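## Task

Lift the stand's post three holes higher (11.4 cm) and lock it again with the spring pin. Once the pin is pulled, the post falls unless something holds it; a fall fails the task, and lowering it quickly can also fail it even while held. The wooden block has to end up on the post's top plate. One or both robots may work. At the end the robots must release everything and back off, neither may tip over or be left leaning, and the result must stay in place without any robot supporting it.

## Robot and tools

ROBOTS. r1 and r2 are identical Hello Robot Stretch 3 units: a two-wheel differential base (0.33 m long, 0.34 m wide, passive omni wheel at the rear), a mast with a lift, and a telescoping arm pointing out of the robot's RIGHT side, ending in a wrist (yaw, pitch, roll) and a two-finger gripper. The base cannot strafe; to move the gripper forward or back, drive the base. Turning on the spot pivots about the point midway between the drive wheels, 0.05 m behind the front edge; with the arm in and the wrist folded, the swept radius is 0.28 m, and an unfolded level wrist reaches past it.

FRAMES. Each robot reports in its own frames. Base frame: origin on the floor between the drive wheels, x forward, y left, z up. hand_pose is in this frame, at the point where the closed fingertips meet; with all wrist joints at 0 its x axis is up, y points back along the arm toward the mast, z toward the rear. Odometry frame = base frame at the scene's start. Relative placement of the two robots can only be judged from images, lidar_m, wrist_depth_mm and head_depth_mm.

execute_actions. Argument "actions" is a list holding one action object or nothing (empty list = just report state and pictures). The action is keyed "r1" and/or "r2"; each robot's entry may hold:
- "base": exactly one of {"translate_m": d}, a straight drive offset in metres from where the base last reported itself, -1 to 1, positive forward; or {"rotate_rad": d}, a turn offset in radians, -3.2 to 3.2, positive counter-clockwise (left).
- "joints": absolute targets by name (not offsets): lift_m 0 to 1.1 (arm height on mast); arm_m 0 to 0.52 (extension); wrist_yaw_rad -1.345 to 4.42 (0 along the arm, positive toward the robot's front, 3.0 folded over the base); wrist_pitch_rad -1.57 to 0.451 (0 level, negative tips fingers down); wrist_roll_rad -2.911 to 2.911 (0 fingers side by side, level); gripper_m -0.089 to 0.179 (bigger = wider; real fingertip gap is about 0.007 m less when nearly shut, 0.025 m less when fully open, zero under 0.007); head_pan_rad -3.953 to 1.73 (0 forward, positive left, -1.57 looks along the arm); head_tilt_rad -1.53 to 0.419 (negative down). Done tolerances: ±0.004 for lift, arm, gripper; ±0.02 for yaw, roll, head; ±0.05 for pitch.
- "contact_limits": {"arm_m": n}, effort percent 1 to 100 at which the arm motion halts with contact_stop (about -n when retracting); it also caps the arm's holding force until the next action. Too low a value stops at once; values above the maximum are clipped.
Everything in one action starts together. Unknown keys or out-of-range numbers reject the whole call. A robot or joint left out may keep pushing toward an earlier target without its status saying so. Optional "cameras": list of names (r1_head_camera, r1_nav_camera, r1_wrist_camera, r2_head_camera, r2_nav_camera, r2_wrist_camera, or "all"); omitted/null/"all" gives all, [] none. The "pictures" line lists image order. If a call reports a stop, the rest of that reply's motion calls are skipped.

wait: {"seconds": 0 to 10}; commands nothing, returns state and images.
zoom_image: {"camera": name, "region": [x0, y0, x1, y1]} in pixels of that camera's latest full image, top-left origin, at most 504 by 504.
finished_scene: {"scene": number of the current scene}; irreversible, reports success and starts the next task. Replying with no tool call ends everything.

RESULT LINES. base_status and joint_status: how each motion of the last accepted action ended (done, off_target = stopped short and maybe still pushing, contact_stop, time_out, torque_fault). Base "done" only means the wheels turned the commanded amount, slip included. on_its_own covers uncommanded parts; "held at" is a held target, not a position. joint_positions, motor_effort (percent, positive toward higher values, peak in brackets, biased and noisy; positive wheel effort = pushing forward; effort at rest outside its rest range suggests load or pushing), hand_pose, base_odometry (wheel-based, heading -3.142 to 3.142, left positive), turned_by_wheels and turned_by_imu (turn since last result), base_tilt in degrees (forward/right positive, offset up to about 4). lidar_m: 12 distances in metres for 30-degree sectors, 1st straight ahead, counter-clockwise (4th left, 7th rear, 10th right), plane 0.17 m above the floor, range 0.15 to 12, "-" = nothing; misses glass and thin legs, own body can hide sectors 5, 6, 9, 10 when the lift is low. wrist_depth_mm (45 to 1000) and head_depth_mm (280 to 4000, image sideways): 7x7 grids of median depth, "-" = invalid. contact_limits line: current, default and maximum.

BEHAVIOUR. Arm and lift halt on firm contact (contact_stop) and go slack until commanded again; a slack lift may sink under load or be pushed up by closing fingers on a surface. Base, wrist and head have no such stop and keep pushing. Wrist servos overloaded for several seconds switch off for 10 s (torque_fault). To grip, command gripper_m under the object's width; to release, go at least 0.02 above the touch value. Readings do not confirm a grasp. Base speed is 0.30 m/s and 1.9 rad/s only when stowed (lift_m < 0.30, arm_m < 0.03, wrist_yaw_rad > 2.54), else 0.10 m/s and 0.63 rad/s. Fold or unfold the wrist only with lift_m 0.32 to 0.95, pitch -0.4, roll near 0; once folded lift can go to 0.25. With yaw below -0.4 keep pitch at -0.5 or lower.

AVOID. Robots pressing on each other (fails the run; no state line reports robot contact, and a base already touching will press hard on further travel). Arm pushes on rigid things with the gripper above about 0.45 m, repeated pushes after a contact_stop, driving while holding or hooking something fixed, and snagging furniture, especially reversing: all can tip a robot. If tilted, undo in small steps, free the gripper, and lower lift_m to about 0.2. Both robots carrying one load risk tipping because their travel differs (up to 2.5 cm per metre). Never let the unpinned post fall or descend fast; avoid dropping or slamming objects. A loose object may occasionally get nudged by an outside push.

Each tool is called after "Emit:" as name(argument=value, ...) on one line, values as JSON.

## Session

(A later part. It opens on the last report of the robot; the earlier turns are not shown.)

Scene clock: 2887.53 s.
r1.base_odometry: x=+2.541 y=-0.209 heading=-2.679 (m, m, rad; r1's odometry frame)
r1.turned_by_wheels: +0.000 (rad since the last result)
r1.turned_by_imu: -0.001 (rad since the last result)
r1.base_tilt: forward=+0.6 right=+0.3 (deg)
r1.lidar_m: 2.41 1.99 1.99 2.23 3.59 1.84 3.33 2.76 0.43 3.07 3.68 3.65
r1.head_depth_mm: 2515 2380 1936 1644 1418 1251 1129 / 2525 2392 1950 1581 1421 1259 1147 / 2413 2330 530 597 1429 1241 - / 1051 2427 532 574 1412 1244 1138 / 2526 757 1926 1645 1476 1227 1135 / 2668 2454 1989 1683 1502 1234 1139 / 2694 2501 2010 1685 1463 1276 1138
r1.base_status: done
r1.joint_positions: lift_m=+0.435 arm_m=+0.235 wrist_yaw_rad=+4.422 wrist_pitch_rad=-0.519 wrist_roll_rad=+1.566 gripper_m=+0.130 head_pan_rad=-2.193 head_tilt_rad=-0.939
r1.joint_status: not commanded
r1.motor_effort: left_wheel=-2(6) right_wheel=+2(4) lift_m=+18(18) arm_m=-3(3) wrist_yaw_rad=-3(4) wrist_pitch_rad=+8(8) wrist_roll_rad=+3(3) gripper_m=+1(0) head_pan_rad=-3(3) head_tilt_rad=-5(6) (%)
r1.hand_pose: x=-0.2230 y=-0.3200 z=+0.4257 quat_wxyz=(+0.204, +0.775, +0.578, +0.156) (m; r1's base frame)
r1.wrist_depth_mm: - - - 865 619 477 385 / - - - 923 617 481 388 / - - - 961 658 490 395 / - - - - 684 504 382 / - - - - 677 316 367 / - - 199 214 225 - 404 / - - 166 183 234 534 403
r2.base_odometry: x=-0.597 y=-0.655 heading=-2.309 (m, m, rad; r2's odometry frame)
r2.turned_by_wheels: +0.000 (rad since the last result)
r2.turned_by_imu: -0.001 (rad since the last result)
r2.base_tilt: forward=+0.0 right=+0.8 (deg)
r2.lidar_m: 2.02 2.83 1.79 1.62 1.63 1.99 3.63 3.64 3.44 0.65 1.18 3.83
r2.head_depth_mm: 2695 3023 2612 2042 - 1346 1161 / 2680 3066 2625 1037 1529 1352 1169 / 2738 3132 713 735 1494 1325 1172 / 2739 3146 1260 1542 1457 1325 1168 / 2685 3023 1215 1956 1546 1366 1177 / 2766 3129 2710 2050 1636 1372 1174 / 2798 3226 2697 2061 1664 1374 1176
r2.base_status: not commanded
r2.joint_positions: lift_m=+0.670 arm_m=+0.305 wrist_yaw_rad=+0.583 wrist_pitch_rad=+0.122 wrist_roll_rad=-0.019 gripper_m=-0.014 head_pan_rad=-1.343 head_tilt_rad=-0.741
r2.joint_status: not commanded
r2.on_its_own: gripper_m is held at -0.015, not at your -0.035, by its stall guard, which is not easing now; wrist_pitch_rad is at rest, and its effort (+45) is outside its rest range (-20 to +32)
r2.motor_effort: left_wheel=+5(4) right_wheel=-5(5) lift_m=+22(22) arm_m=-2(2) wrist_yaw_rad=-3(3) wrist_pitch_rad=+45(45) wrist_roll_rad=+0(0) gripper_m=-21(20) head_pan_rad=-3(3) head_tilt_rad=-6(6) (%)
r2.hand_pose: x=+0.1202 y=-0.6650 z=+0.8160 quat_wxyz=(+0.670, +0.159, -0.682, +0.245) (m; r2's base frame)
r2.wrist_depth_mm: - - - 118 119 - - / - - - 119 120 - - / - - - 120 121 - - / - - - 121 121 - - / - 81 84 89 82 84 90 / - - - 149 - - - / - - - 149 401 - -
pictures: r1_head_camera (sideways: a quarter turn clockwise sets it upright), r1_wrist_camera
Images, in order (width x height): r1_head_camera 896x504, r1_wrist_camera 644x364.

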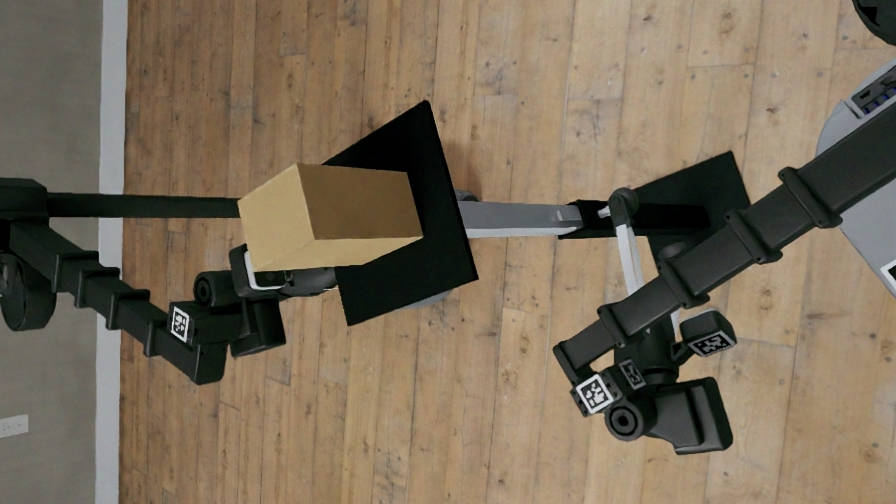

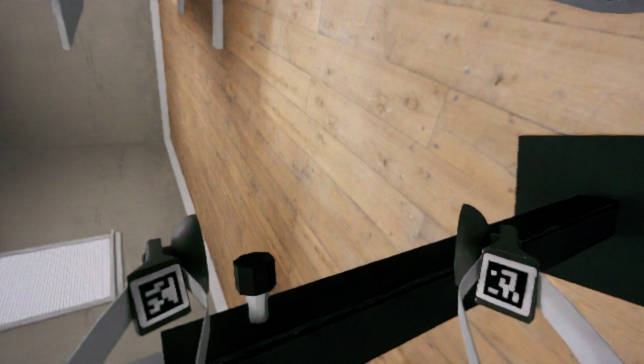

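Emit:
execute_actions(actions=[{"r1": {"base": {"translate_m": -0.085}, "joints": {"arm_m": 0.230}}}], cameras=["r1_wrist_camera", "r1_head_camera"])

Scene clock: 2898.47 s.
r1.base_odometry: x=+2.617 y=-0.171 heading=-2.679 (m, m, rad; r1's odometry frame)
r1.turned_by_wheels: +0.000 (rad since the last result)
r1.turned_by_imu: -0.001 (rad since the last result)
r1.base_tilt: forward=+0.6 right=+0.3 (deg)
r1.lidar_m: 2.48 2.06 2.05 2.29 3.69 1.77 3.26 2.71 0.39 3.00 3.75 3.72
r1.head_depth_mm: 2469 2358 1937 1638 1421 1251 1133 / 2491 2385 1959 1649 1422 1256 1150 / 2517 2406 1958 1618 1432 1261 - / 1103 2271 1590 549 1413 1253 1136 / 1005 2384 484 537 1443 1223 1132 / 2615 757 1892 1568 1484 1231 1136 / 2643 2466 2006 1686 1458 1284 1141
r1.base_status: done
r1.joint_positions: lift_m=+0.435 arm_m=+0.230 wrist_yaw_rad=+4.422 wrist_pitch_rad=-0.519 wrist_roll_rad=+1.566 gripper_m=+0.130 head_pan_rad=-2.193 head_tilt_rad=-0.939
r1.joint_status: all done
r1.motor_effort: left_wheel=-1(7) right_wheel=+2(4) lift_m=+18(18) arm_m=-3(2) wrist_yaw_rad=-3(3) wrist_pitch_rad=+8(8) wrist_roll_rad=+3(3) gripper_m=+0(0) head_pan_rad=-3(3) head_tilt_rad=-6(6) (%)
r1.hand_pose: x=-0.2230 y=-0.3150 z=+0.4257 quat_wxyz=(+0.204, +0.775, +0.578, +0.156) (m; r1's base frame)
r1.wrist_depth_mm: - - - 894 613 464 386 / - - - 905 644 480 385 / - - - 956 649 489 390 / - - - - 674 504 393 / - - - - 689 477 228 / - - - 111 695 - 174 / - - - 97 130 133 185
r2.base_odometry: x=-0.597 y=-0.655 heading=-2.309 (m, m, rad; r2's odometry frame)
r2.turned_by_wheels: +0.000 (rad since the last result)
r2.turned_by_imu: -0.001 (rad since the last result)
r2.base_tilt: forward=+0.0 right=+0.7 (deg)
r2.lidar_m: 2.02 2.82 1.79 1.62 1.63 1.99 3.62 3.64 3.43 0.65 1.05 3.79
r2.head_depth_mm: 2688 3024 2629 2049 - 1348 1165 / 2705 3069 2649 2002 1523 1348 1166 / 2743 3068 712 736 1495 1319 1175 / 2742 3110 2535 1599 1399 1315 1175 / 2771 3034 1214 1836 1470 1371 1176 / 2742 3154 2672 1970 1639 1366 1175 / 2832 3215 2704 2049 1637 1376 1178
r2.base_status: not commanded
r2.joint_positions: lift_m=+0.670 arm_m=+0.305 wrist_yaw_rad=+0.583 wrist_pitch_rad=+0.122 wrist_roll_rad=-0.019 gripper_m=-0.014 head_pan_rad=-1.343 head_tilt_rad=-0.741
r2.joint_status: not commanded
r2.on_its_own: gripper_m is held at -0.015, not at your -0.035, by its stall guard, which is not easing now; wrist_pitch_rad is at rest, and its effort (+45) is outside its rest range (-20 to +32)
r2.motor_effort: left_wheel=+4(5) right_wheel=-5(5) lift_m=+22(22) arm_m=-1(1) wrist_yaw_rad=-4(4) wrist_pitch_rad=+45(45) wrist_roll_rad=+0(0) gripper_m=-21(20) head_pan_rad=-3(3) head_tilt_rad=-7(6) (%)
r2.hand_pose: x=+0.1202 y=-0.6650 z=+0.8160 quat_wxyz=(+0.670, +0.159, -0.682, +0.245) (m; r2's base frame)
r2.wrist_depth_mm: - - - 118 119 - - / - - - 119 120 - - / - - - 120 120 - - / - - - 121 122 - - / - 81 84 89 82 84 90 / - - - 148 - - - / - - - 150 - - -
pictures: r1_head_camera (sideways: a quarter turn clockwise sets it upright), r1_wrist_camera
Images, in order (width x height): r1_head_camera 896x504, r1_wrist_camera 644x364.

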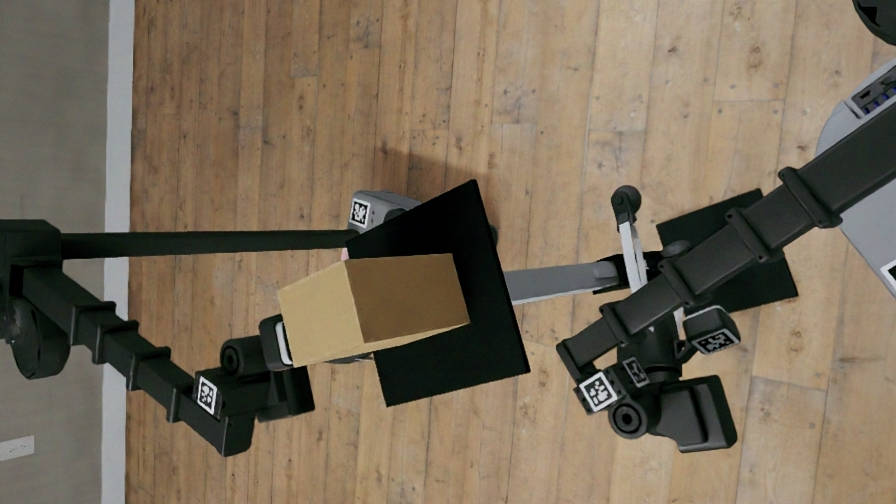

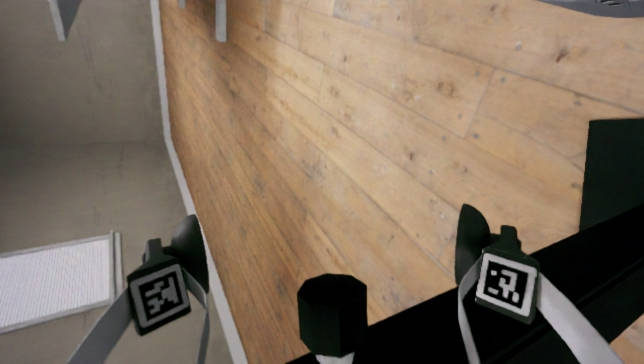

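Emit:
execute_actions(actions=[{"r1": {"joints": {"gripper_m": 0.045}}}], cameras=["r1_wrist_camera", "r1_head_camera"])

Scene clock: 2904.23 s.
r1.base_odometry: x=+2.617 y=-0.171 heading=-2.679 (m, m, rad; r1's odometry frame)
r1.turned_by_wheels: +0.000 (rad since the last result)
r1.turned_by_imu: +0.000 (rad since the last result)
r1.base_tilt: forward=+0.5 right=+0.3 (deg)
r1.lidar_m: 2.47 2.06 2.05 2.29 3.71 1.77 3.23 2.70 0.39 3.00 3.74 3.72
r1.head_depth_mm: 2448 2372 1943 1630 1419 1250 1133 / 2477 2384 1949 1642 1427 1253 1144 / 2531 2409 1960 1623 1432 1258 - / 1100 2263 1586 549 1404 1234 1137 / 1004 2350 483 537 1436 1224 1131 / 2608 759 1888 1570 1476 1231 1138 / 2643 2479 2008 1685 1461 1279 1142
r1.base_status: not commanded
r1.joint_positions: lift_m=+0.435 arm_m=+0.230 wrist_yaw_rad=+4.422 wrist_pitch_rad=-0.519 wrist_roll_rad=+1.566 gripper_m=+0.045 head_pan_rad=-2.193 head_tilt_rad=-0.939
r1.joint_status: all done
r1.motor_effort: left_wheel=-2(2) right_wheel=+2(2) lift_m=+18(18) arm_m=-3(3) wrist_yaw_rad=-4(3) wrist_pitch_rad=+9(8) wrist_roll_rad=+3(3) gripper_m=-1(80) head_pan_rad=-3(3) head_tilt_rad=-6(6) (%)
r1.hand_pose: x=-0.2230 y=-0.3150 z=+0.4257 quat_wxyz=(+0.204, +0.775, +0.578, +0.156) (m; r1's base frame)
r1.wrist_depth_mm: - - - 905 615 476 386 / - - - 921 630 484 390 / - - - 944 644 493 392 / - - - - 653 497 398 / - - - - 638 517 230 / - - - 110 - 167 173 / - - - 97 130 134 172
r2.base_odometry: x=-0.597 y=-0.655 heading=-2.309 (m, m, rad; r2's odometry frame)
r2.turned_by_wheels: +0.000 (rad since the last result)
r2.turned_by_imu: -0.001 (rad since the last result)
r2.base_tilt: forward=+0.1 right=+0.8 (deg)
r2.lidar_m: 2.02 2.83 1.80 1.63 1.63 2.00 3.61 3.64 3.45 0.65 1.04 3.82
r2.head_depth_mm: 2673 3013 2606 2053 - 1352 1162 / 2698 3014 2639 1989 1534 1352 1162 / 2723 3100 715 737 1514 1320 1172 / 2763 3145 2547 1607 1404 1325 1170 / 2691 2993 1208 1849 1474 1370 1170 / 2767 3184 2710 1975 1636 1377 1187 / 2807 3163 2698 2038 1642 1368 1180
r2.base_status: not commanded
r2.joint_positions: lift_m=+0.670 arm_m=+0.305 wrist_yaw_rad=+0.583 wrist_pitch_rad=+0.122 wrist_roll_rad=-0.019 gripper_m=-0.014 head_pan_rad=-1.343 head_tilt_rad=-0.741
r2.joint_status: not commanded
r2.on_its_own: gripper_m is held at -0.015, not at your -0.035, by its stall guard, which is not easing now; wrist_pitch_rad is at rest, and its effort (+44) is outside its rest range (-20 to +32)
r2.motor_effort: left_wheel=+5(5) right_wheel=-5(5) lift_m=+23(22) arm_m=-2(2) wrist_yaw_rad=-3(4) wrist_pitch_rad=+44(45) wrist_roll_rad=+0(0) gripper_m=-20(21) head_pan_rad=-3(2) head_tilt_rad=-6(7) (%)
r2.hand_pose: x=+0.1202 y=-0.6650 z=+0.8160 quat_wxyz=(+0.670, +0.159, -0.682, +0.245) (m; r2's base frame)
r2.wrist_depth_mm: - - - 118 119 - - / - - - 119 120 - - / - - - 120 120 - - / - - - 120 121 - - / - 81 84 89 82 84 89 / - - - 148 - - - / - - - 150 - - -
pictures: r1_head_camera (sideways: a quarter turn clockwise sets it upright), r1_wrist_camera
Images, in order (width x height): r1_head_camera 896x504, r1_wrist_camera 644x364.

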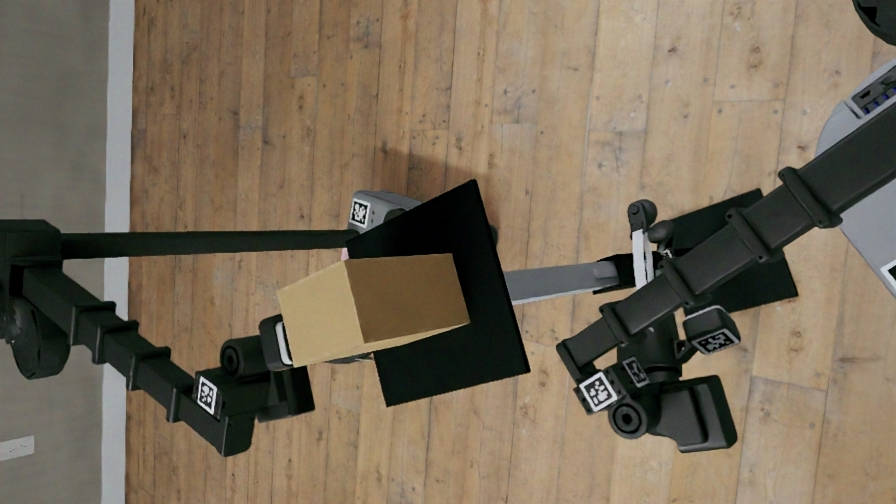

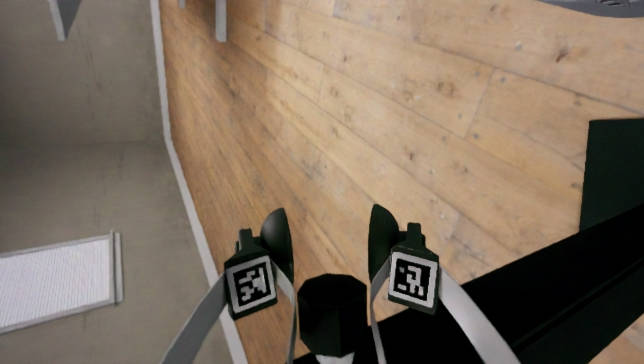

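Emit:
zoom_image(camera="r1_wrist_camera", region=[200, 180, 480, 364])

Region (200, 180, 480, 364) of r1_wrist_camera's 644x364 image, scaled by 1.800; it fills the top 331 rows of this view, and the rest is white.

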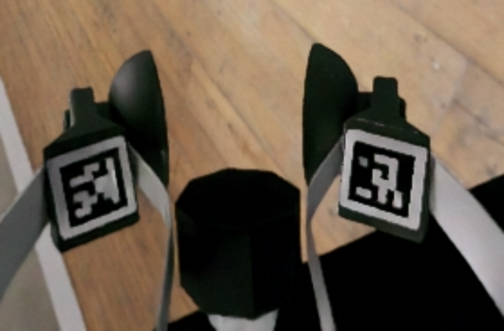

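Emit:
execute_actions(actions=[{"r1": {"joints": {"arm_m": 0.246}, "contact_limits": {"arm_m": 12}}}], cameras=["r1_wrist_camera"])

Scene clock: 2941.80 s.
r1.base_odometry: x=+2.617 y=-0.171 heading=-2.679 (m, m, rad; r1's odometry frame)
r1.turned_by_wheels: +0.000 (rad since the last result)
r1.turned_by_imu: +0.000 (rad since the last result)
r1.base_tilt: forward=+0.7 right=+0.2 (deg)
r1.lidar_m: 2.47 2.06 2.05 2.30 3.68 1.77 3.26 2.70 0.39 3.01 3.74 3.72
r1.head_depth_mm: 2434 2381 1935 1636 1423 1253 1130 / 2473 2392 1945 1647 1422 1258 1147 / 2499 2400 1968 1620 1435 1261 - / 1102 2268 1582 550 1411 1242 1139 / 1007 2350 484 537 1439 1229 1133 / 2603 758 1891 1572 1509 1233 1136 / 2642 2471 2013 1682 1456 1261 1139
r1.base_status: not commanded
r1.joint_positions: lift_m=+0.435 arm_m=+0.246 wrist_yaw_rad=+4.422 wrist_pitch_rad=-0.518 wrist_roll_rad=+1.566 gripper_m=+0.045 head_pan_rad=-2.193 head_tilt_rad=-0.939
r1.joint_status: all done
r1.motor_effort: left_wheel=-2(2) right_wheel=+2(2) lift_m=+18(18) arm_m=+4(4) wrist_yaw_rad=-2(4) wrist_pitch_rad=+8(8) wrist_roll_rad=+3(3) gripper_m=+0(1) head_pan_rad=-3(3) head_tilt_rad=-6(5) (%)
r1.contact_limits: arm_m 12 (drawing in: default 26, maximum 43; extending or still: default 36, maximum 59)
r1.hand_pose: x=-0.2232 y=-0.3302 z=+0.4259 quat_wxyz=(+0.204, +0.775, +0.578, +0.155) (m; r1's base frame)
r1.wrist_depth_mm: - - - 902 620 469 381 / - - - 934 638 476 382 / - - - 952 659 487 386 / - - - - 669 506 397 / - - - 853 630 473 194 / - - - 97 - 142 172 / - - 113 105 110 136 404
r2.base_odometry: x=-0.597 y=-0.655 heading=-2.309 (m, m, rad; r2's odometry frame)
r2.turned_by_wheels: +0.000 (rad since the last result)
r2.turned_by_imu: -0.001 (rad since the last result)
r2.base_tilt: forward=+0.0 right=+0.8 (deg)
r2.lidar_m: 2.02 2.83 1.79 1.62 1.63 1.99 3.62 3.64 3.45 0.65 1.05 3.82
r2.head_depth_mm: 2688 3038 2624 2058 - 1344 1163 / 2720 3024 2648 2008 1526 1355 1166 / 2738 3046 714 736 1519 1315 1170 / 2720 3127 2551 1598 1409 1326 1173 / 2734 2994 1209 1852 1471 1365 1171 / 2771 3128 2680 1972 1642 1366 1180 / 2786 3142 2702 2046 1647 1382 1180
r2.base_status: not commanded
r2.joint_positions: lift_m=+0.670 arm_m=+0.305 wrist_yaw_rad=+0.583 wrist_pitch_rad=+0.122 wrist_roll_rad=-0.019 gripper_m=-0.014 head_pan_rad=-1.343 head_tilt_rad=-0.741
r2.joint_status: not commanded
r2.on_its_own: gripper_m is held at -0.015, not at your -0.035, by its stall guard, which is not easing now; wrist_pitch_rad is at rest, and its effort (+45) is outside its rest range (-20 to +32)
r2.motor_effort: left_wheel=+5(4) right_wheel=-5(5) lift_m=+22(22) arm_m=-2(2) wrist_yaw_rad=-3(3) wrist_pitch_rad=+45(45) wrist_roll_rad=+0(0) gripper_m=-20(21) head_pan_rad=-2(3) head_tilt_rad=-6(6) (%)
r2.hand_pose: x=+0.1202 y=-0.6650 z=+0.8160 quat_wxyz=(+0.670, +0.159, -0.682, +0.245) (m; r2's base frame)
r2.wrist_depth_mm: - - - 118 119 - - / - - - 119 120 - - / - - - 120 121 - - / - - - 121 121 - - / - 81 84 89 82 84 90 / - - - 149 - - - / - - - 151 - - -
pictures: r1_wrist_camera
Images, in order (width x height): r1_wrist_camera 644x364.

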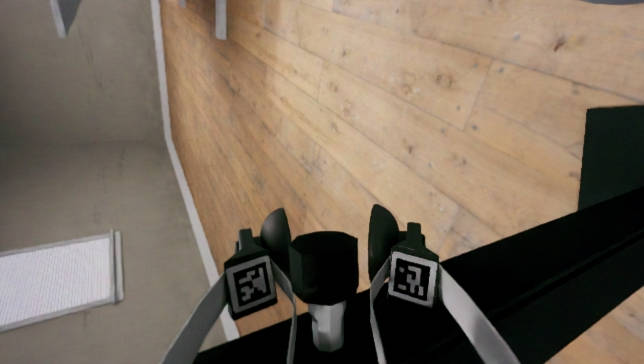

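Emit:
execute_actions(actions=[{"r1": {"joints": {"arm_m": 0.249, "lift_m": 0.438, "gripper_m": 0.02}, "contact_limits": {"arm_m": 12}}}], cameras=["r1_wrist_camera"])

Emit:
zoom_image(camera="r1_wrist_camera", region=[200, 180, 480, 364])

Scene clock: 2951.57 s.
r1.base_odometry: x=+2.617 y=-0.171 heading=-2.679 (m, m, rad; r1's odometry frame)
r1.turned_by_wheels: +0.000 (rad since the last result)
r1.turned_by_imu: +0.000 (rad since the last result)
r1.base_tilt: forward=+0.6 right=+0.3 (deg)
r1.lidar_m: 2.47 2.06 2.06 2.30 3.68 1.77 3.25 2.70 0.39 3.00 3.74 3.73
r1.head_depth_mm: 2459 2368 1939 1632 1423 1251 1133 / 2480 2385 1951 1651 1423 1258 1148 / 2513 2391 1959 1613 1433 1258 - / 1098 2273 1593 549 1408 1233 1139 / 1006 2366 484 537 1450 1234 1129 / 2571 757 1904 1576 1509 1231 1137 / 2633 2483 2008 1681 1457 1261 1137
r1.base_status: not commanded
r1.joint_positions: lift_m=+0.438 arm_m=+0.249 wrist_yaw_rad=+4.408 wrist_pitch_rad=-0.517 wrist_roll_rad=+1.566 gripper_m=+0.020 head_pan_rad=-2.193 head_tilt_rad=-0.939
r1.joint_status: all done
r1.on_its_own: wrist_yaw_rad is at rest, and its effort (+16) is outside its rest range (-12 to +12)
r1.motor_effort: left_wheel=-2(1) right_wheel=+2(3) lift_m=+25(24) arm_m=+6(5) wrist_yaw_rad=+16(15) wrist_pitch_rad=+7(9) wrist_roll_rad=+3(3) gripper_m=-3(78) head_pan_rad=-3(3) head_tilt_rad=-6(6) (%)
r1.contact_limits: arm_m 12 (drawing in: default 26, maximum 43; extending or still: default 36, maximum 59)
r1.hand_pose: x=-0.2224 y=-0.3303 z=+0.4287 quat_wxyz=(+0.205, +0.779, +0.573, +0.154) (m; r1's base frame)
r1.wrist_depth_mm: - - - 910 616 470 388 / - - - 940 635 484 388 / - - - 979 665 500 392 / - - - - 675 502 399 / - - - 108 673 476 194 / - - - 98 146 141 173 / - - 113 108 109 134 402
r2.base_odometry: x=-0.597 y=-0.655 heading=-2.309 (m, m, rad; r2's odometry frame)
r2.turned_by_wheels: +0.000 (rad since the last result)
r2.turned_by_imu: -0.001 (rad since the last result)
r2.base_tilt: forward=+0.0 right=+0.8 (deg)
r2.lidar_m: 2.03 2.83 1.79 1.62 1.63 1.98 3.63 3.64 3.44 0.65 1.05 3.82
r2.head_depth_mm: 2670 3012 2621 2042 - 1356 1157 / 2690 3029 2652 2000 1511 1351 1163 / 2716 3056 714 735 1488 1315 1172 / 2744 3114 2544 1605 1408 1320 1168 / 2740 3004 1209 1834 1476 1360 1170 / 2738 3103 2617 1963 1640 1364 1176 / 2843 3171 2706 2055 1634 1370 1184
r2.base_status: not commanded
r2.joint_positions: lift_m=+0.670 arm_m=+0.305 wrist_yaw_rad=+0.583 wrist_pitch_rad=+0.122 wrist_roll_rad=-0.019 gripper_m=-0.014 head_pan_rad=-1.343 head_tilt_rad=-0.741
r2.joint_status: not commanded
r2.on_its_own: gripper_m is held at -0.015, not at your -0.035, by its stall guard, which is not easing now; wrist_pitch_rad is at rest, and its effort (+44) is outside its rest range (-20 to +32)
r2.motor_effort: left_wheel=+5(5) right_wheel=-5(5) lift_m=+23(22) arm_m=-2(2) wrist_yaw_rad=-4(3) wrist_pitch_rad=+44(44) wrist_roll_rad=+0(0) gripper_m=-21(21) head_pan_rad=-2(3) head_tilt_rad=-6(6) (%)
r2.hand_pose: x=+0.1202 y=-0.6650 z=+0.8160 quat_wxyz=(+0.670, +0.159, -0.682, +0.245) (m; r2's base frame)
r2.wrist_depth_mm: - - - 118 119 - - / - - - 119 120 - - / - - - 121 120 - - / - - - 121 122 - - / - 81 84 89 82 84 90 / - - - 148 - - - / - - - 150 - - -
pictures: r1_wrist_camera
Images, in order (width x height): r1_wrist_camera 644x364.

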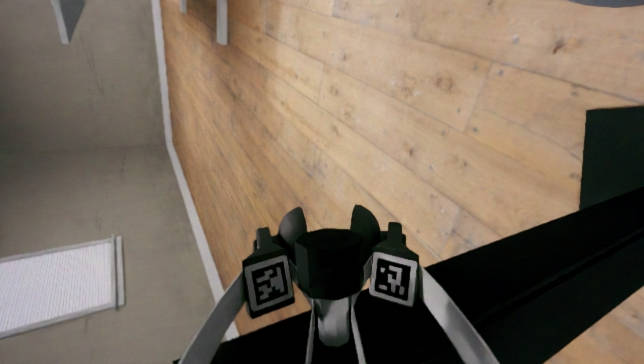

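Region (200, 180, 480, 364) of r1_wrist_camera's 644x364 image, scaled by 1.800; it fills the top 331 rows of this view, and the rest is white.

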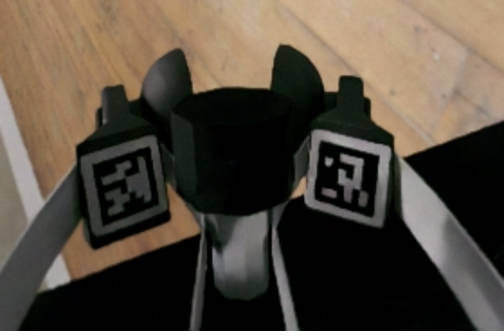

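Emit:
execute_actions(actions=[{"r1": {"joints": {"arm_m": 0.245, "gripper_m": -0.01}}}], cameras=["r1_wrist_camera"])

Emit:
execute_actions(actions=[{"r1": {"joints": {"arm_m": 0.228}, "contact_limits": {"arm_m": 35}}}], cameras=["r1_wrist_camera"])

Scene clock: 2957.77 s.
r1.base_odometry: x=+2.617 y=-0.171 heading=-2.679 (m, m, rad; r1's odometry frame)
r1.turned_by_wheels: +0.000 (rad since the last result)
r1.turned_by_imu: +0.000 (rad since the last result)
r1.base_tilt: forward=+0.5 right=+0.3 (deg)
r1.lidar_m: 2.47 2.06 2.05 2.29 3.72 1.77 3.23 2.71 0.39 3.00 3.73 3.73
r1.head_depth_mm: 2446 2366 1948 1638 1423 1253 1132 / 2488 2389 1943 1644 1420 1253 1151 / 2498 2424 1957 1618 1437 1258 - / 1102 2260 1596 549 1410 1231 1139 / 1008 2369 484 538 1443 1230 1132 / 2606 754 1888 1571 1510 1236 1140 / 2635 2494 2020 1685 1447 1259 1139
r1.base_status: not commanded
r1.joint_positions: lift_m=+0.438 arm_m=+0.245 wrist_yaw_rad=+4.422 wrist_pitch_rad=-0.518 wrist_roll_rad=+1.566 gripper_m=-0.009 head_pan_rad=-2.193 head_tilt_rad=-0.939
r1.joint_status: all done
r1.motor_effort: left_wheel=+2(3) right_wheel=-5(5) lift_m=+23(25) arm_m=-5(5) wrist_yaw_rad=-3(15) wrist_pitch_rad=+7(8) wrist_roll_rad=+3(3) gripper_m=-14(86) head_pan_rad=-4(4) head_tilt_rad=-6(6) (%)
r1.hand_pose: x=-0.2232 y=-0.3300 z=+0.4287 quat_wxyz=(+0.204, +0.775, +0.578, +0.155) (m; r1's base frame)
r1.wrist_depth_mm: - - - 875 620 480 386 / - - - 879 643 481 392 / - - - 998 642 497 389 / - - - - 678 499 397 / - - - 109 666 489 194 / - - - 98 145 141 174 / - - 113 109 110 136 402
r2.base_odometry: x=-0.597 y=-0.655 heading=-2.309 (m, m, rad; r2's odometry frame)
r2.turned_by_wheels: +0.000 (rad since the last result)
r2.turned_by_imu: -0.001 (rad since the last result)
r2.base_tilt: forward=+0.0 right=+0.8 (deg)
r2.lidar_m: 2.03 2.83 1.80 1.62 1.63 1.99 3.63 3.65 3.44 0.65 1.05 3.81
r2.head_depth_mm: 2669 3048 2619 2047 - 1346 1166 / 2688 3023 2628 1996 1519 1352 1169 / 2745 3090 713 735 1505 1313 1169 / 2766 3115 2565 1607 1411 1323 1167 / 2750 3036 1209 1842 1476 1356 1181 / 2779 3140 2590 1974 1647 1372 1179 / 2837 3150 2701 2045 1656 1376 1179
r2.base_status: not commanded
r2.joint_positions: lift_m=+0.670 arm_m=+0.305 wrist_yaw_rad=+0.583 wrist_pitch_rad=+0.122 wrist_roll_rad=-0.019 gripper_m=-0.014 head_pan_rad=-1.343 head_tilt_rad=-0.741
r2.joint_status: not commanded
r2.on_its_own: gripper_m is held at -0.015, not at your -0.035, by its stall guard, which is not easing now; wrist_pitch_rad is at rest, and its effort (+44) is outside its rest range (-20 to +32)
r2.motor_effort: left_wheel=+5(5) right_wheel=-5(5) lift_m=+22(22) arm_m=-1(1) wrist_yaw_rad=-4(3) wrist_pitch_rad=+44(45) wrist_roll_rad=+0(0) gripper_m=-21(20) head_pan_rad=-3(3) head_tilt_rad=-6(6) (%)
r2.hand_pose: x=+0.1202 y=-0.6650 z=+0.8160 quat_wxyz=(+0.670, +0.159, -0.682, +0.245) (m; r2's base frame)
r2.wrist_depth_mm: - - - 118 119 - - / - - - 119 120 - - / - - - 120 121 - - / - - - 121 121 - - / - 81 84 89 82 84 90 / - - - 149 - - - / - - - 150 - - -
pictures: r1_wrist_camera
Images, in order (width x height): r1_wrist_camera 644x364.

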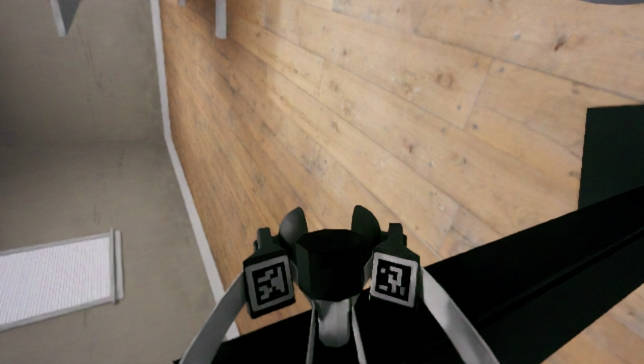

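Scene clock: 2958.87 s.
r1.base_odometry: x=+2.617 y=-0.171 heading=-2.679 (m, m, rad; r1's odometry frame)
r1.turned_by_wheels: +0.001 (rad since the last result)
r1.turned_by_imu: +0.001 (rad since the last result)
r1.base_tilt: forward=+0.6 right=+0.3 (deg)
r1.lidar_m: 2.47 2.06 2.05 2.29 3.69 1.77 3.23 2.71 0.39 3.00 3.73 3.72
r1.head_depth_mm: 2467 2368 1939 1642 1415 1252 1132 / 2487 2393 1950 1642 1425 1258 1143 / 2520 2403 1959 1616 1431 1257 - / 1101 2271 1586 548 1409 1244 1140 / 1006 2356 484 536 1444 1225 1135 / 2615 753 1881 1572 1497 1235 1137 / 2627 2483 2012 1693 1455 1281 1137
r1.base_status: not commanded
r1.joint_positions: lift_m=+0.438 arm_m=+0.230 wrist_yaw_rad=+4.440 wrist_pitch_rad=-0.528 wrist_roll_rad=+1.566 gripper_m=-0.009 head_pan_rad=-2.193 head_tilt_rad=-0.939
r1.joint_status: all done
r1.on_its_own: arm_m is at rest, and its effort (-21) is outside its rest range (-14 to +14); wrist_yaw_rad is at rest, and its effort (-27) is outside its rest range (-12 to +12)
r1.motor_effort: left_wheel=+12(12) right_wheel=-12(13) lift_m=+21(23) arm_m=-21(21) wrist_yaw_rad=-27(26) wrist_pitch_rad=+12(12) wrist_roll_rad=+2(3) gripper_m=-14(14) head_pan_rad=-3(3) head_tilt_rad=-6(6) (%)
r1.contact_limits: arm_m 35 (drawing in: default 26, maximum 43; extending or still: default 36, maximum 59)
r1.hand_pose: x=-0.2228 y=-0.3184 z=+0.4266 quat_wxyz=(+0.206, +0.769, +0.584, +0.160) (m; r1's base frame)
r1.wrist_depth_mm: - - - 861 611 473 382 / - - - 923 633 478 387 / - - - 929 641 483 391 / - - - - 662 504 395 / - - - 940 646 513 211 / - - - 96 168 155 175 / - - - 115 122 135 394
r2.base_odometry: x=-0.597 y=-0.655 heading=-2.309 (m, m, rad; r2's odometry frame)
r2.turned_by_wheels: +0.000 (rad since the last result)
r2.turned_by_imu: +0.000 (rad since the last result)
r2.base_tilt: forward=+0.0 right=+0.8 (deg)
r2.lidar_m: 2.03 2.82 1.79 1.62 1.63 1.99 3.61 3.64 3.44 0.65 1.05 3.83
r2.head_depth_mm: 2626 3056 2603 2068 - 1350 1163 / 2710 3031 2612 2000 1525 1352 1164 / 2735 3072 712 735 1522 1315 1171 / 2753 3144 2555 1607 1415 1320 1172 / 2731 3062 1212 1842 1466 1365 1177 / 2744 3150 2588 1972 1641 1367 1177 / 2809 3195 2734 2046 1651 1383 1184
r2.base_status: not commanded
r2.joint_positions: lift_m=+0.670 arm_m=+0.305 wrist_yaw_rad=+0.583 wrist_pitch_rad=+0.122 wrist_roll_rad=-0.019 gripper_m=-0.014 head_pan_rad=-1.343 head_tilt_rad=-0.741
r2.joint_status: not commanded
r2.on_its_own: gripper_m is held at -0.015, not at your -0.035, by its stall guard, which is not easing now; wrist_pitch_rad is at rest, and its effort (+45) is outside its rest range (-20 to +32)
r2.motor_effort: left_wheel=+5(5) right_wheel=-5(5) lift_m=+23(22) arm_m=-2(2) wrist_yaw_rad=-3(3) wrist_pitch_rad=+45(44) wrist_roll_rad=+0(0) gripper_m=-20(21) head_pan_rad=-2(3) head_tilt_rad=-6(6) (%)
r2.hand_pose: x=+0.1202 y=-0.6650 z=+0.8160 quat_wxyz=(+0.670, +0.159, -0.682, +0.245) (m; r2's base frame)
r2.wrist_depth_mm: - - - 118 119 - - / - - - 119 120 - - / - - - 120 121 - - / - - - 121 121 - - / - 81 84 89 82 84 90 / - - - 149 - - - / - - - 150 - - -
pictures: r1_wrist_camera
Images, in order (width x height): r1_wrist_camera 644x364.

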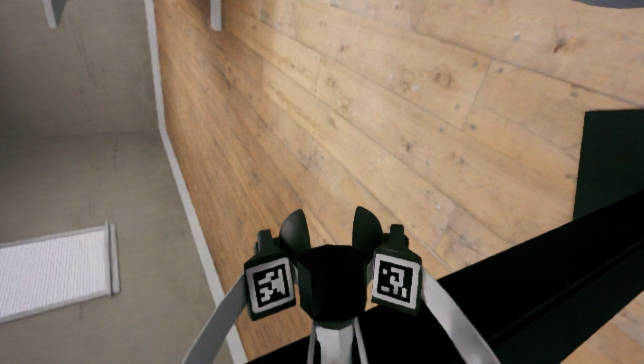

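Emit:
execute_actions(actions=[{"r1": {"joints": {"arm_m": 0.218}, "contact_limits": {"arm_m": 38}}}], cameras=["r1_wrist_camera"])

Scene clock: 2967.07 s.
r1.base_odometry: x=+2.617 y=-0.171 heading=-2.679 (m, m, rad; r1's odometry frame)
r1.turned_by_wheels: +0.000 (rad since the last result)
r1.turned_by_imu: +0.087 (rad since the last result)
r1.base_tilt: forward=+0.6 right=+0.3 (deg)
r1.lidar_m: 2.34 2.06 2.06 2.41 4.30 1.76 3.07 2.68 0.38 3.13 3.73 3.75
r1.head_depth_mm: 2423 2341 1933 1620 1419 1242 1135 / 2457 2359 1933 1639 1421 1255 1152 / 1141 2306 1894 594 1427 1260 - / 1001 2395 490 534 1381 1205 1143 / 2537 777 648 548 1468 1226 1130 / 2700 2376 1937 1629 1479 1226 1136 / 2755 2456 1996 1679 1450 1280 1137
r1.base_status: not commanded
r1.joint_positions: lift_m=+0.438 arm_m=+0.219 wrist_yaw_rad=+4.440 wrist_pitch_rad=-0.497 wrist_roll_rad=+1.569 gripper_m=-0.009 head_pan_rad=-2.195 head_tilt_rad=-0.944
r1.joint_status: all done
r1.on_its_own: wrist_yaw_rad is at rest, and its effort (-26) is outside its rest range (-12 to +12)
r1.motor_effort: left_wheel=+7(22) right_wheel=-3(27) lift_m=+22(26) arm_m=-13(39) wrist_yaw_rad=-26(29) wrist_pitch_rad=-2(13) wrist_roll_rad=+1(3) gripper_m=-12(14) head_pan_rad=-2(3) head_tilt_rad=-3(6) (%)
r1.contact_limits: arm_m 38 (drawing in: default 26, maximum 43; extending or still: default 36, maximum 59)
r1.hand_pose: x=-0.2271 y=-0.3064 z=+0.4330 quat_wxyz=(+0.195, +0.772, +0.586, +0.150) (m; r1's base frame)
r1.wrist_depth_mm: - - - 948 658 485 393 / - - - 954 655 487 397 / - - - - 671 512 395 / - - - - 689 506 400 / - - - 120 682 488 213 / - - - 107 166 160 199 / - - 127 119 124 156 428
r2.base_odometry: x=-0.597 y=-0.655 heading=-2.309 (m, m, rad; r2's odometry frame)
r2.turned_by_wheels: +0.000 (rad since the last result)
r2.turned_by_imu: -0.002 (rad since the last result)
r2.base_tilt: forward=+0.0 right=+0.8 (deg)
r2.lidar_m: 2.03 2.83 1.79 1.62 1.64 2.00 3.62 3.64 3.45 0.65 1.04 3.81
r2.head_depth_mm: 2681 3000 2594 2048 - 1365 1162 / 2714 3043 2604 2006 1534 1343 1166 / 2735 3071 713 736 1526 1312 1171 / 2768 3061 2533 1833 1388 1320 1171 / 2729 3061 1204 1913 1467 1366 1175 / 2661 3134 2570 1967 1638 1372 1182 / 2803 3200 2695 2051 1651 1373 1185
r2.base_status: not commanded
r2.joint_positions: lift_m=+0.670 arm_m=+0.305 wrist_yaw_rad=+0.583 wrist_pitch_rad=+0.122 wrist_roll_rad=-0.019 gripper_m=-0.014 head_pan_rad=-1.343 head_tilt_rad=-0.741
r2.joint_status: not commanded
r2.on_its_own: gripper_m is held at -0.015, not at your -0.035, by its stall guard, which is not easing now; wrist_pitch_rad is at rest, and its effort (+44) is outside its rest range (-20 to +32)
r2.motor_effort: left_wheel=+5(5) right_wheel=-5(5) lift_m=+22(22) arm_m=-2(1) wrist_yaw_rad=-3(3) wrist_pitch_rad=+44(45) wrist_roll_rad=+0(0) gripper_m=-20(21) head_pan_rad=-2(2) head_tilt_rad=-6(6) (%)
r2.hand_pose: x=+0.1202 y=-0.6650 z=+0.8160 quat_wxyz=(+0.670, +0.159, -0.682, +0.245) (m; r2's base frame)
r2.wrist_depth_mm: - - - 118 119 - - / - - - 119 120 - - / - - - 119 120 - - / - - - 121 121 - - / - 81 84 89 82 84 90 / - - 589 148 - - - / - - - 149 - - -
pictures: r1_wrist_camera
Images, in order (width x height): r1_wrist_camera 644x364.

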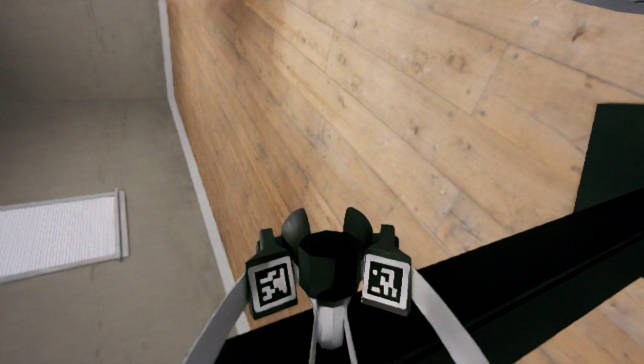

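Emit:
execute_actions(actions=[{"r1": {"joints": {"arm_m": 0.210}, "contact_limits": {"arm_m": 30}}}], cameras=["r1_wrist_camera"])

Scene clock: 2979.40 s.
r1.base_odometry: x=+2.617 y=-0.171 heading=-2.680 (m, m, rad; r1's odometry frame)
r1.turned_by_wheels: -0.001 (rad since the last result)
r1.turned_by_imu: +0.008 (rad since the last result)
r1.base_tilt: forward=+0.7 right=+0.3 (deg)
r1.lidar_m: 2.32 2.07 2.07 2.43 4.37 1.76 3.07 2.69 0.38 3.15 3.73 3.75
r1.head_depth_mm: 2414 2329 1918 1625 1414 1249 1133 / 2478 2360 1933 1639 1415 1249 1155 / 1141 2221 1895 582 1429 1257 - / 992 2386 489 533 1377 1196 1140 / 2601 758 653 549 1465 1228 1131 / 2726 2362 1934 1660 1477 1231 1133 / 2753 2462 1984 1687 1452 1276 1138
r1.base_status: not commanded
r1.joint_positions: lift_m=+0.438 arm_m=+0.220 wrist_yaw_rad=+4.439 wrist_pitch_rad=-0.493 wrist_roll_rad=+1.569 gripper_m=-0.009 head_pan_rad=-2.195 head_tilt_rad=-0.944
r1.joint_status: arm_m contact_stop (moved +0.001 of -0.009)
r1.on_its_own: arm_m is slack since a contact_stop, until your next command for it (your +0.210 is given up); wrist_yaw_rad is at rest, and its effort (-25) is outside its rest range (-12 to +12)
r1.motor_effort: left_wheel=+0(17) right_wheel=+6(11) lift_m=+21(21) arm_m=+0(34) wrist_yaw_rad=-25(29) wrist_pitch_rad=-4(3) wrist_roll_rad=+1(1) gripper_m=-11(12) head_pan_rad=-2(2) head_tilt_rad=-4(4) (%)
r1.contact_limits: arm_m 30 (drawing in: default 26, maximum 43; extending or still: default 36, maximum 59)
r1.hand_pose: x=-0.2276 y=-0.3069 z=+0.4339 quat_wxyz=(+0.194, +0.773, +0.586, +0.149) (m; r1's base frame)
r1.wrist_depth_mm: - - - 919 635 488 393 / - - - 939 660 493 400 / - - - - 681 502 391 / - - - - 701 517 405 / - - - 119 695 484 214 / - - - 108 160 160 199 / - - 124 119 124 157 422
r2.base_odometry: x=-0.597 y=-0.655 heading=-2.309 (m, m, rad; r2's odometry frame)
r2.turned_by_wheels: +0.000 (rad since the last result)
r2.turned_by_imu: -0.001 (rad since the last result)
r2.base_tilt: forward=+0.0 right=+0.8 (deg)
r2.lidar_m: 2.02 2.83 1.80 1.62 1.63 1.99 3.60 3.64 3.44 0.65 1.04 3.81
r2.head_depth_mm: 2658 3009 2606 2062 - 1358 1169 / 2718 3067 2650 2003 1524 1359 1161 / 2749 3092 715 735 1534 1324 1168 / 2706 3086 2538 1828 1390 1309 1171 / 2777 3087 1207 1891 1453 1367 1174 / 2677 3105 2567 1965 1633 1370 1178 / 2826 3186 2738 2051 1646 1379 1182
r2.base_status: not commanded
r2.joint_positions: lift_m=+0.670 arm_m=+0.305 wrist_yaw_rad=+0.583 wrist_pitch_rad=+0.122 wrist_roll_rad=-0.019 gripper_m=-0.014 head_pan_rad=-1.343 head_tilt_rad=-0.741
r2.joint_status: not commanded
r2.on_its_own: gripper_m is held at -0.015, not at your -0.035, by its stall guard, which is not easing now; wrist_pitch_rad is at rest, and its effort (+45) is outside its rest range (-20 to +32)
r2.motor_effort: left_wheel=+4(4) right_wheel=-5(5) lift_m=+23(22) arm_m=-2(2) wrist_yaw_rad=-3(4) wrist_pitch_rad=+45(45) wrist_roll_rad=+0(0) gripper_m=-22(20) head_pan_rad=-3(2) head_tilt_rad=-6(6) (%)
r2.hand_pose: x=+0.1202 y=-0.6650 z=+0.8160 quat_wxyz=(+0.670, +0.159, -0.682, +0.245) (m; r2's base frame)
r2.wrist_depth_mm: - - - 119 119 - - / - - - 119 119 - - / - - - 120 120 - - / - - - 121 121 - - / - 81 84 89 82 84 90 / - - 570 148 - - - / - - - 150 - - -
pictures: r1_wrist_camera
Images, in order (width x height): r1_wrist_camera 644x364.

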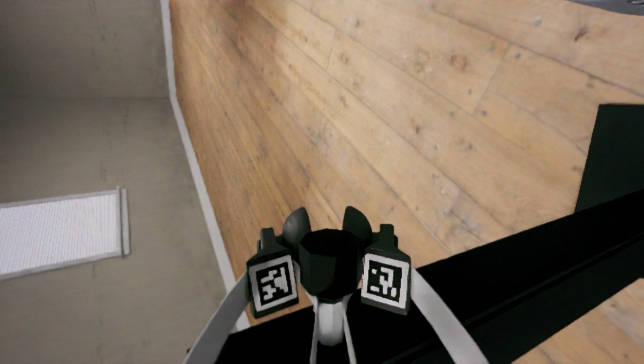

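Emit:
execute_actions(actions=[{"r1": {"joints": {"arm_m": 0.2135}, "contact_limits": {"arm_m": 36}}}], cameras=["r1_wrist_camera"])

Scene clock: 2987.90 s.
r1.base_odometry: x=+2.617 y=-0.171 heading=-2.679 (m, m, rad; r1's odometry frame)
r1.turned_by_wheels: +0.001 (rad since the last result)
r1.turned_by_imu: +0.001 (rad since the last result)
r1.base_tilt: forward=+0.6 right=+0.4 (deg)
r1.lidar_m: 2.32 2.06 2.07 2.44 4.41 1.76 3.04 2.68 0.38 3.17 3.73 3.74
r1.head_depth_mm: 2424 2356 1919 1634 1417 1247 1130 / 2472 2354 1923 1634 1420 1251 1153 / 1133 2232 1895 579 1423 1260 - / 989 2403 488 532 1365 1194 1143 / 2604 757 654 548 1470 1224 1133 / 2701 2356 1931 1660 1474 1229 1134 / 2758 2458 1988 1677 1444 1275 1139
r1.base_status: not commanded
r1.joint_positions: lift_m=+0.438 arm_m=+0.215 wrist_yaw_rad=+4.441 wrist_pitch_rad=-0.495 wrist_roll_rad=+1.569 gripper_m=-0.009 head_pan_rad=-2.195 head_tilt_rad=-0.944
r1.joint_status: all done
r1.on_its_own: arm_m is at rest, and its effort (-25) is outside its rest range (-14 to +14); wrist_yaw_rad is at rest, and its effort (-27) is outside its rest range (-12 to +12)
r1.motor_effort: left_wheel=+14(13) right_wheel=-7(7) lift_m=+21(21) arm_m=-25(25) wrist_yaw_rad=-27(28) wrist_pitch_rad=-2(4) wrist_roll_rad=+1(1) gripper_m=-12(12) head_pan_rad=-2(2) head_tilt_rad=-3(3) (%)
r1.contact_limits: arm_m 36 (drawing in: default 26, maximum 43; extending or still: default 36, maximum 59)
r1.hand_pose: x=-0.2274 y=-0.3031 z=+0.4335 quat_wxyz=(+0.195, +0.772, +0.587, +0.150) (m; r1's base frame)
r1.wrist_depth_mm: - - - 909 633 488 389 / - - - 959 658 494 397 / - - - - 659 503 393 / - - - - 681 518 399 / - - - 120 690 486 213 / - - - 108 165 162 204 / - - 125 120 125 160 419
r2.base_odometry: x=-0.597 y=-0.655 heading=-2.309 (m, m, rad; r2's odometry frame)
r2.turned_by_wheels: +0.000 (rad since the last result)
r2.turned_by_imu: -0.001 (rad since the last result)
r2.base_tilt: forward=+0.0 right=+0.8 (deg)
r2.lidar_m: 2.03 2.83 1.79 1.62 1.63 1.99 3.62 3.64 3.45 0.65 1.03 3.83
r2.head_depth_mm: 2656 3008 2620 2072 - 1353 1163 / 2709 3035 2639 2001 1522 1344 1164 / 2727 3087 716 734 1536 1316 1170 / 2782 3079 2545 1828 1377 1322 1175 / 2773 3119 1199 1901 1451 1367 1178 / 2659 3111 2569 1964 1631 1371 1187 / 2819 3181 2705 2033 1643 1376 1183
r2.base_status: not commanded
r2.joint_positions: lift_m=+0.670 arm_m=+0.305 wrist_yaw_rad=+0.583 wrist_pitch_rad=+0.122 wrist_roll_rad=-0.019 gripper_m=-0.014 head_pan_rad=-1.343 head_tilt_rad=-0.741
r2.joint_status: not commanded
r2.on_its_own: gripper_m is held at -0.015, not at your -0.035, by its stall guard, which is not easing now; wrist_pitch_rad is at rest, and its effort (+44) is outside its rest range (-20 to +32)
r2.motor_effort: left_wheel=+5(4) right_wheel=-5(5) lift_m=+22(23) arm_m=-2(2) wrist_yaw_rad=-3(4) wrist_pitch_rad=+44(45) wrist_roll_rad=+0(0) gripper_m=-20(20) head_pan_rad=-2(3) head_tilt_rad=-7(7) (%)
r2.hand_pose: x=+0.1202 y=-0.6650 z=+0.8160 quat_wxyz=(+0.670, +0.159, -0.682, +0.245) (m; r2's base frame)
r2.wrist_depth_mm: - - - 118 119 - - / - - - 119 120 - - / - - - 120 121 - - / - - - 121 122 - - / - 81 84 88 82 84 90 / - - 580 149 - - - / - - - 150 - - -
pictures: r1_wrist_camera
Images, in order (width x height): r1_wrist_camera 644x364.

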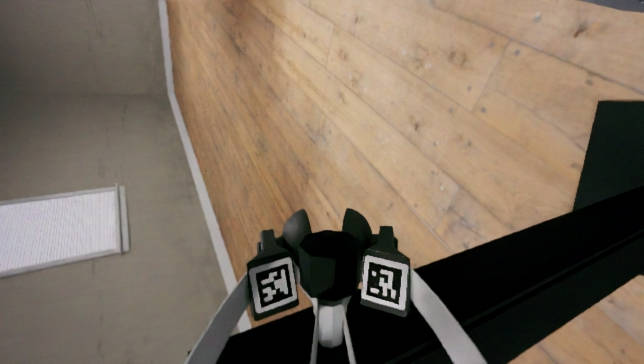

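Emit:
execute_actions(actions=[{"r2": {"joints": {"lift_m": 0.682}}}], cameras=["r1_wrist_camera"])

Scene clock: 3009.37 s.
r1.base_odometry: x=+2.617 y=-0.171 heading=-2.679 (m, m, rad; r1's odometry frame)
r1.turned_by_wheels: +0.000 (rad since the last result)
r1.turned_by_imu: +0.000 (rad since the last result)
r1.base_tilt: forward=+0.6 right=+0.3 (deg)
r1.lidar_m: 2.33 2.06 2.07 2.43 4.37 1.75 3.04 2.68 0.38 3.15 3.75 3.75
r1.head_depth_mm: 2407 2346 1917 1631 1419 1250 1131 / 2472 2360 1931 1639 1420 1258 1153 / 1129 2217 1901 583 1427 1259 - / 962 2401 476 524 1368 1195 1143 / 2618 718 639 538 1469 1226 1131 / 2716 2287 1971 1665 1477 1232 1138 / 2777 2440 1979 1686 1452 1277 1137
r1.base_status: not commanded
r1.joint_positions: lift_m=+0.438 arm_m=+0.215 wrist_yaw_rad=+4.441 wrist_pitch_rad=-0.495 wrist_roll_rad=+1.569 gripper_m=-0.009 head_pan_rad=-2.195 head_tilt_rad=-0.944
r1.joint_status: not commanded
r1.on_its_own: arm_m is at rest, and its effort (-25) is outside its rest range (-14 to +14); wrist_yaw_rad is at rest, and its effort (-27) is outside its rest range (-12 to +12)
r1.motor_effort: left_wheel=+14(13) right_wheel=-8(7) lift_m=+21(21) arm_m=-25(25) wrist_yaw_rad=-27(27) wrist_pitch_rad=-2(3) wrist_roll_rad=+1(1) gripper_m=-11(11) head_pan_rad=-2(2) head_tilt_rad=-3(3) (%)
r1.hand_pose: x=-0.2274 y=-0.3031 z=+0.4335 quat_wxyz=(+0.195, +0.772, +0.587, +0.150) (m; r1's base frame)
r1.wrist_depth_mm: - - - 957 622 476 389 / - - - 966 647 485 397 / - - - - 670 505 388 / - - - - 685 517 399 / - - - 120 662 487 213 / - - - 108 165 162 203 / - - 125 120 126 160 422
r2.base_odometry: x=-0.597 y=-0.655 heading=-2.309 (m, m, rad; r2's odometry frame)
r2.turned_by_wheels: +0.000 (rad since the last result)
r2.turned_by_imu: -0.001 (rad since the last result)
r2.base_tilt: forward=+0.0 right=+0.8 (deg)
r2.lidar_m: 2.03 2.83 1.79 1.62 1.63 1.99 3.61 3.65 3.44 0.65 1.03 3.80
r2.head_depth_mm: 2676 3045 2603 2069 - 1347 1164 / 2705 3009 2635 2034 1520 1353 1168 / 2739 3025 701 747 1526 1312 1167 / 2760 3087 2468 1839 1393 1315 1178 / 2760 3061 1207 1910 1459 1363 1174 / 2662 3092 2577 1961 1631 1365 1174 / 2828 3203 2699 2039 1639 1373 1185
r2.base_status: not commanded
r2.joint_positions: lift_m=+0.681 arm_m=+0.305 wrist_yaw_rad=+0.583 wrist_pitch_rad=+0.111 wrist_roll_rad=-0.019 gripper_m=-0.014 head_pan_rad=-1.343 head_tilt_rad=-0.741
r2.joint_status: all done
r2.on_its_own: gripper_m is held at -0.015, not at your -0.035, by its stall guard, which is not easing now; wrist_pitch_rad is at rest, and its effort (+49) is outside its rest range (-20 to +32)
r2.motor_effort: left_wheel=+5(5) right_wheel=-5(5) lift_m=+33(37) arm_m=-2(2) wrist_yaw_rad=-3(3) wrist_pitch_rad=+49(49) wrist_roll_rad=+0(0) gripper_m=-20(21) head_pan_rad=-3(3) head_tilt_rad=-6(6) (%)
r2.hand_pose: x=+0.1202 y=-0.6651 z=+0.8246 quat_wxyz=(+0.672, +0.163, -0.681, +0.242) (m; r2's base frame)
r2.wrist_depth_mm: - - - 117 118 - - / - - - 118 118 - - / - - - 119 120 - - / - - - 121 121 - - / - 84 88 81 84 89 94 / - - 591 149 - - - / - - - 150 - - -
pictures: r1_wrist_camera
Images, in order (width x height): r1_wrist_camera 644x364.

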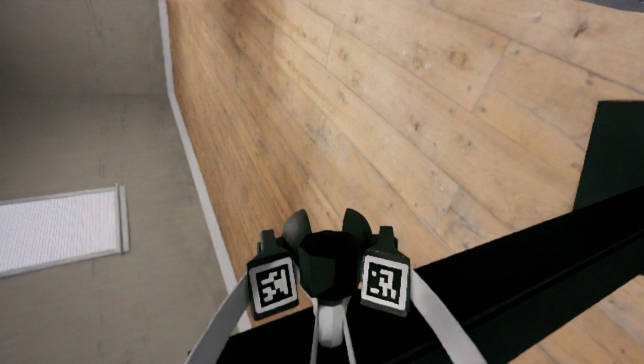

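Emit:
execute_actions(actions=[{"r2": {"joints": {"lift_m": 0.772}}}], cameras=["r1_wrist_camera", "r2_wrist_camera"])

Scene clock: 3022.30 s.
r1.base_odometry: x=+2.617 y=-0.171 heading=-2.679 (m, m, rad; r1's odometry frame)
r1.turned_by_wheels: +0.000 (rad since the last result)
r1.turned_by_imu: +0.000 (rad since the last result)
r1.base_tilt: forward=+0.6 right=+0.3 (deg)
r1.lidar_m: 2.32 2.06 2.07 2.45 4.40 1.76 3.04 2.69 0.38 3.16 3.74 3.72
r1.head_depth_mm: 2413 2351 1928 1628 1415 1245 1137 / 2477 2365 1944 1639 1420 1250 1151 / 2402 2238 1622 1486 1429 1257 - / 2596 2396 442 499 1369 1194 1143 / 753 628 527 501 1460 1224 1129 / 2558 2223 1977 1637 1473 1225 1136 / 2757 2444 2008 1673 1448 1274 1138
r1.base_status: not commanded
r1.joint_positions: lift_m=+0.438 arm_m=+0.215 wrist_yaw_rad=+4.441 wrist_pitch_rad=-0.495 wrist_roll_rad=+1.569 gripper_m=-0.009 head_pan_rad=-2.195 head_tilt_rad=-0.944
r1.joint_status: not commanded
r1.on_its_own: arm_m is at rest, and its effort (-25) is outside its rest range (-14 to +14); wrist_yaw_rad is at rest, and its effort (-27) is outside its rest range (-12 to +12)
r1.motor_effort: left_wheel=+14(14) right_wheel=-8(7) lift_m=+21(21) arm_m=-25(25) wrist_yaw_rad=-27(27) wrist_pitch_rad=-3(2) wrist_roll_rad=+1(1) gripper_m=-12(12) head_pan_rad=-2(2) head_tilt_rad=-3(3) (%)
r1.hand_pose: x=-0.2274 y=-0.3031 z=+0.4335 quat_wxyz=(+0.195, +0.772, +0.587, +0.150) (m; r1's base frame)
r1.wrist_depth_mm: - - - 942 628 478 388 / - - - 994 644 503 394 / - - - - 665 500 395 / - - - - 678 513 397 / - - - 121 687 484 213 / - - - 107 166 163 203 / - - 125 120 125 160 428
r2.base_odometry: x=-0.597 y=-0.655 heading=-2.309 (m, m, rad; r2's odometry frame)
r2.turned_by_wheels: +0.000 (rad since the last result)
r2.turned_by_imu: -0.002 (rad since the last result)
r2.base_tilt: forward=+0.1 right=+0.8 (deg)
r2.lidar_m: 2.03 2.83 1.79 1.62 1.63 2.00 3.63 3.63 3.45 0.65 1.04 3.80
r2.head_depth_mm: 2694 3010 2612 - 1586 1353 1160 / 2703 3055 2651 - 1562 1352 1166 / 2720 3041 673 851 1499 1307 1175 / 2758 3117 741 1841 1377 1327 1172 / 2765 3088 1205 1904 1445 1355 1183 / 2646 3125 2581 1956 1636 1366 1176 / 2799 3161 2699 2041 1631 1374 1186
r2.base_status: not commanded
r2.joint_positions: lift_m=+0.771 arm_m=+0.305 wrist_yaw_rad=+0.583 wrist_pitch_rad=-0.035 wrist_roll_rad=-0.019 gripper_m=-0.014 head_pan_rad=-1.343 head_tilt_rad=-0.741
r2.joint_status: all done
r2.on_its_own: wrist_pitch_rad is held at +0.094, not at your +0.250, by its stall guard, which is not easing now; gripper_m is held at -0.015, not at your -0.035, by its stall guard, which is not easing now; wrist_pitch_rad is at rest, and its effort (+45) is outside its rest range (-20 to +32)
r2.motor_effort: left_wheel=+6(6) right_wheel=-7(7) lift_m=+33(34) arm_m=-2(1) wrist_yaw_rad=-3(3) wrist_pitch_rad=+45(46) wrist_roll_rad=+0(0) gripper_m=-22(22) head_pan_rad=-2(2) head_tilt_rad=-6(6) (%)
r2.hand_pose: x=+0.1190 y=-0.6633 z=+0.8771 quat_wxyz=(+0.687, +0.213, -0.667, +0.193) (m; r2's base frame)
r2.wrist_depth_mm: - - - 105 106 - - / - - - 108 109 - - / - - - 112 113 - - / - - 188 116 118 - - / - 104 106 109 112 116 - / - 83 80 81 81 84 85 / - - - 159 - - -
pictures: r1_wrist_camera, r2_wrist_camera
Images, in order (width x height): r1_wrist_camera 644x364, r2_wrist_camera 644x364.

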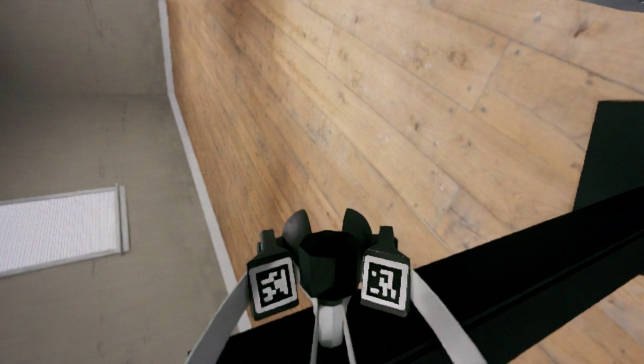

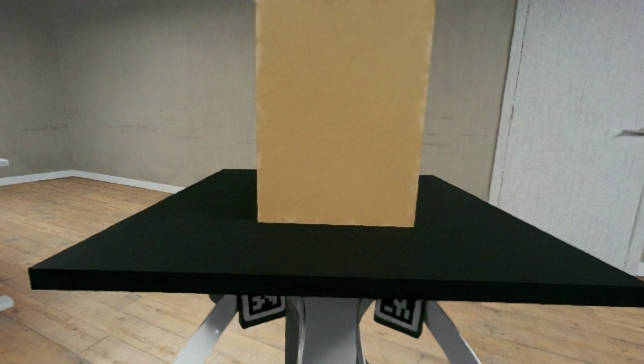

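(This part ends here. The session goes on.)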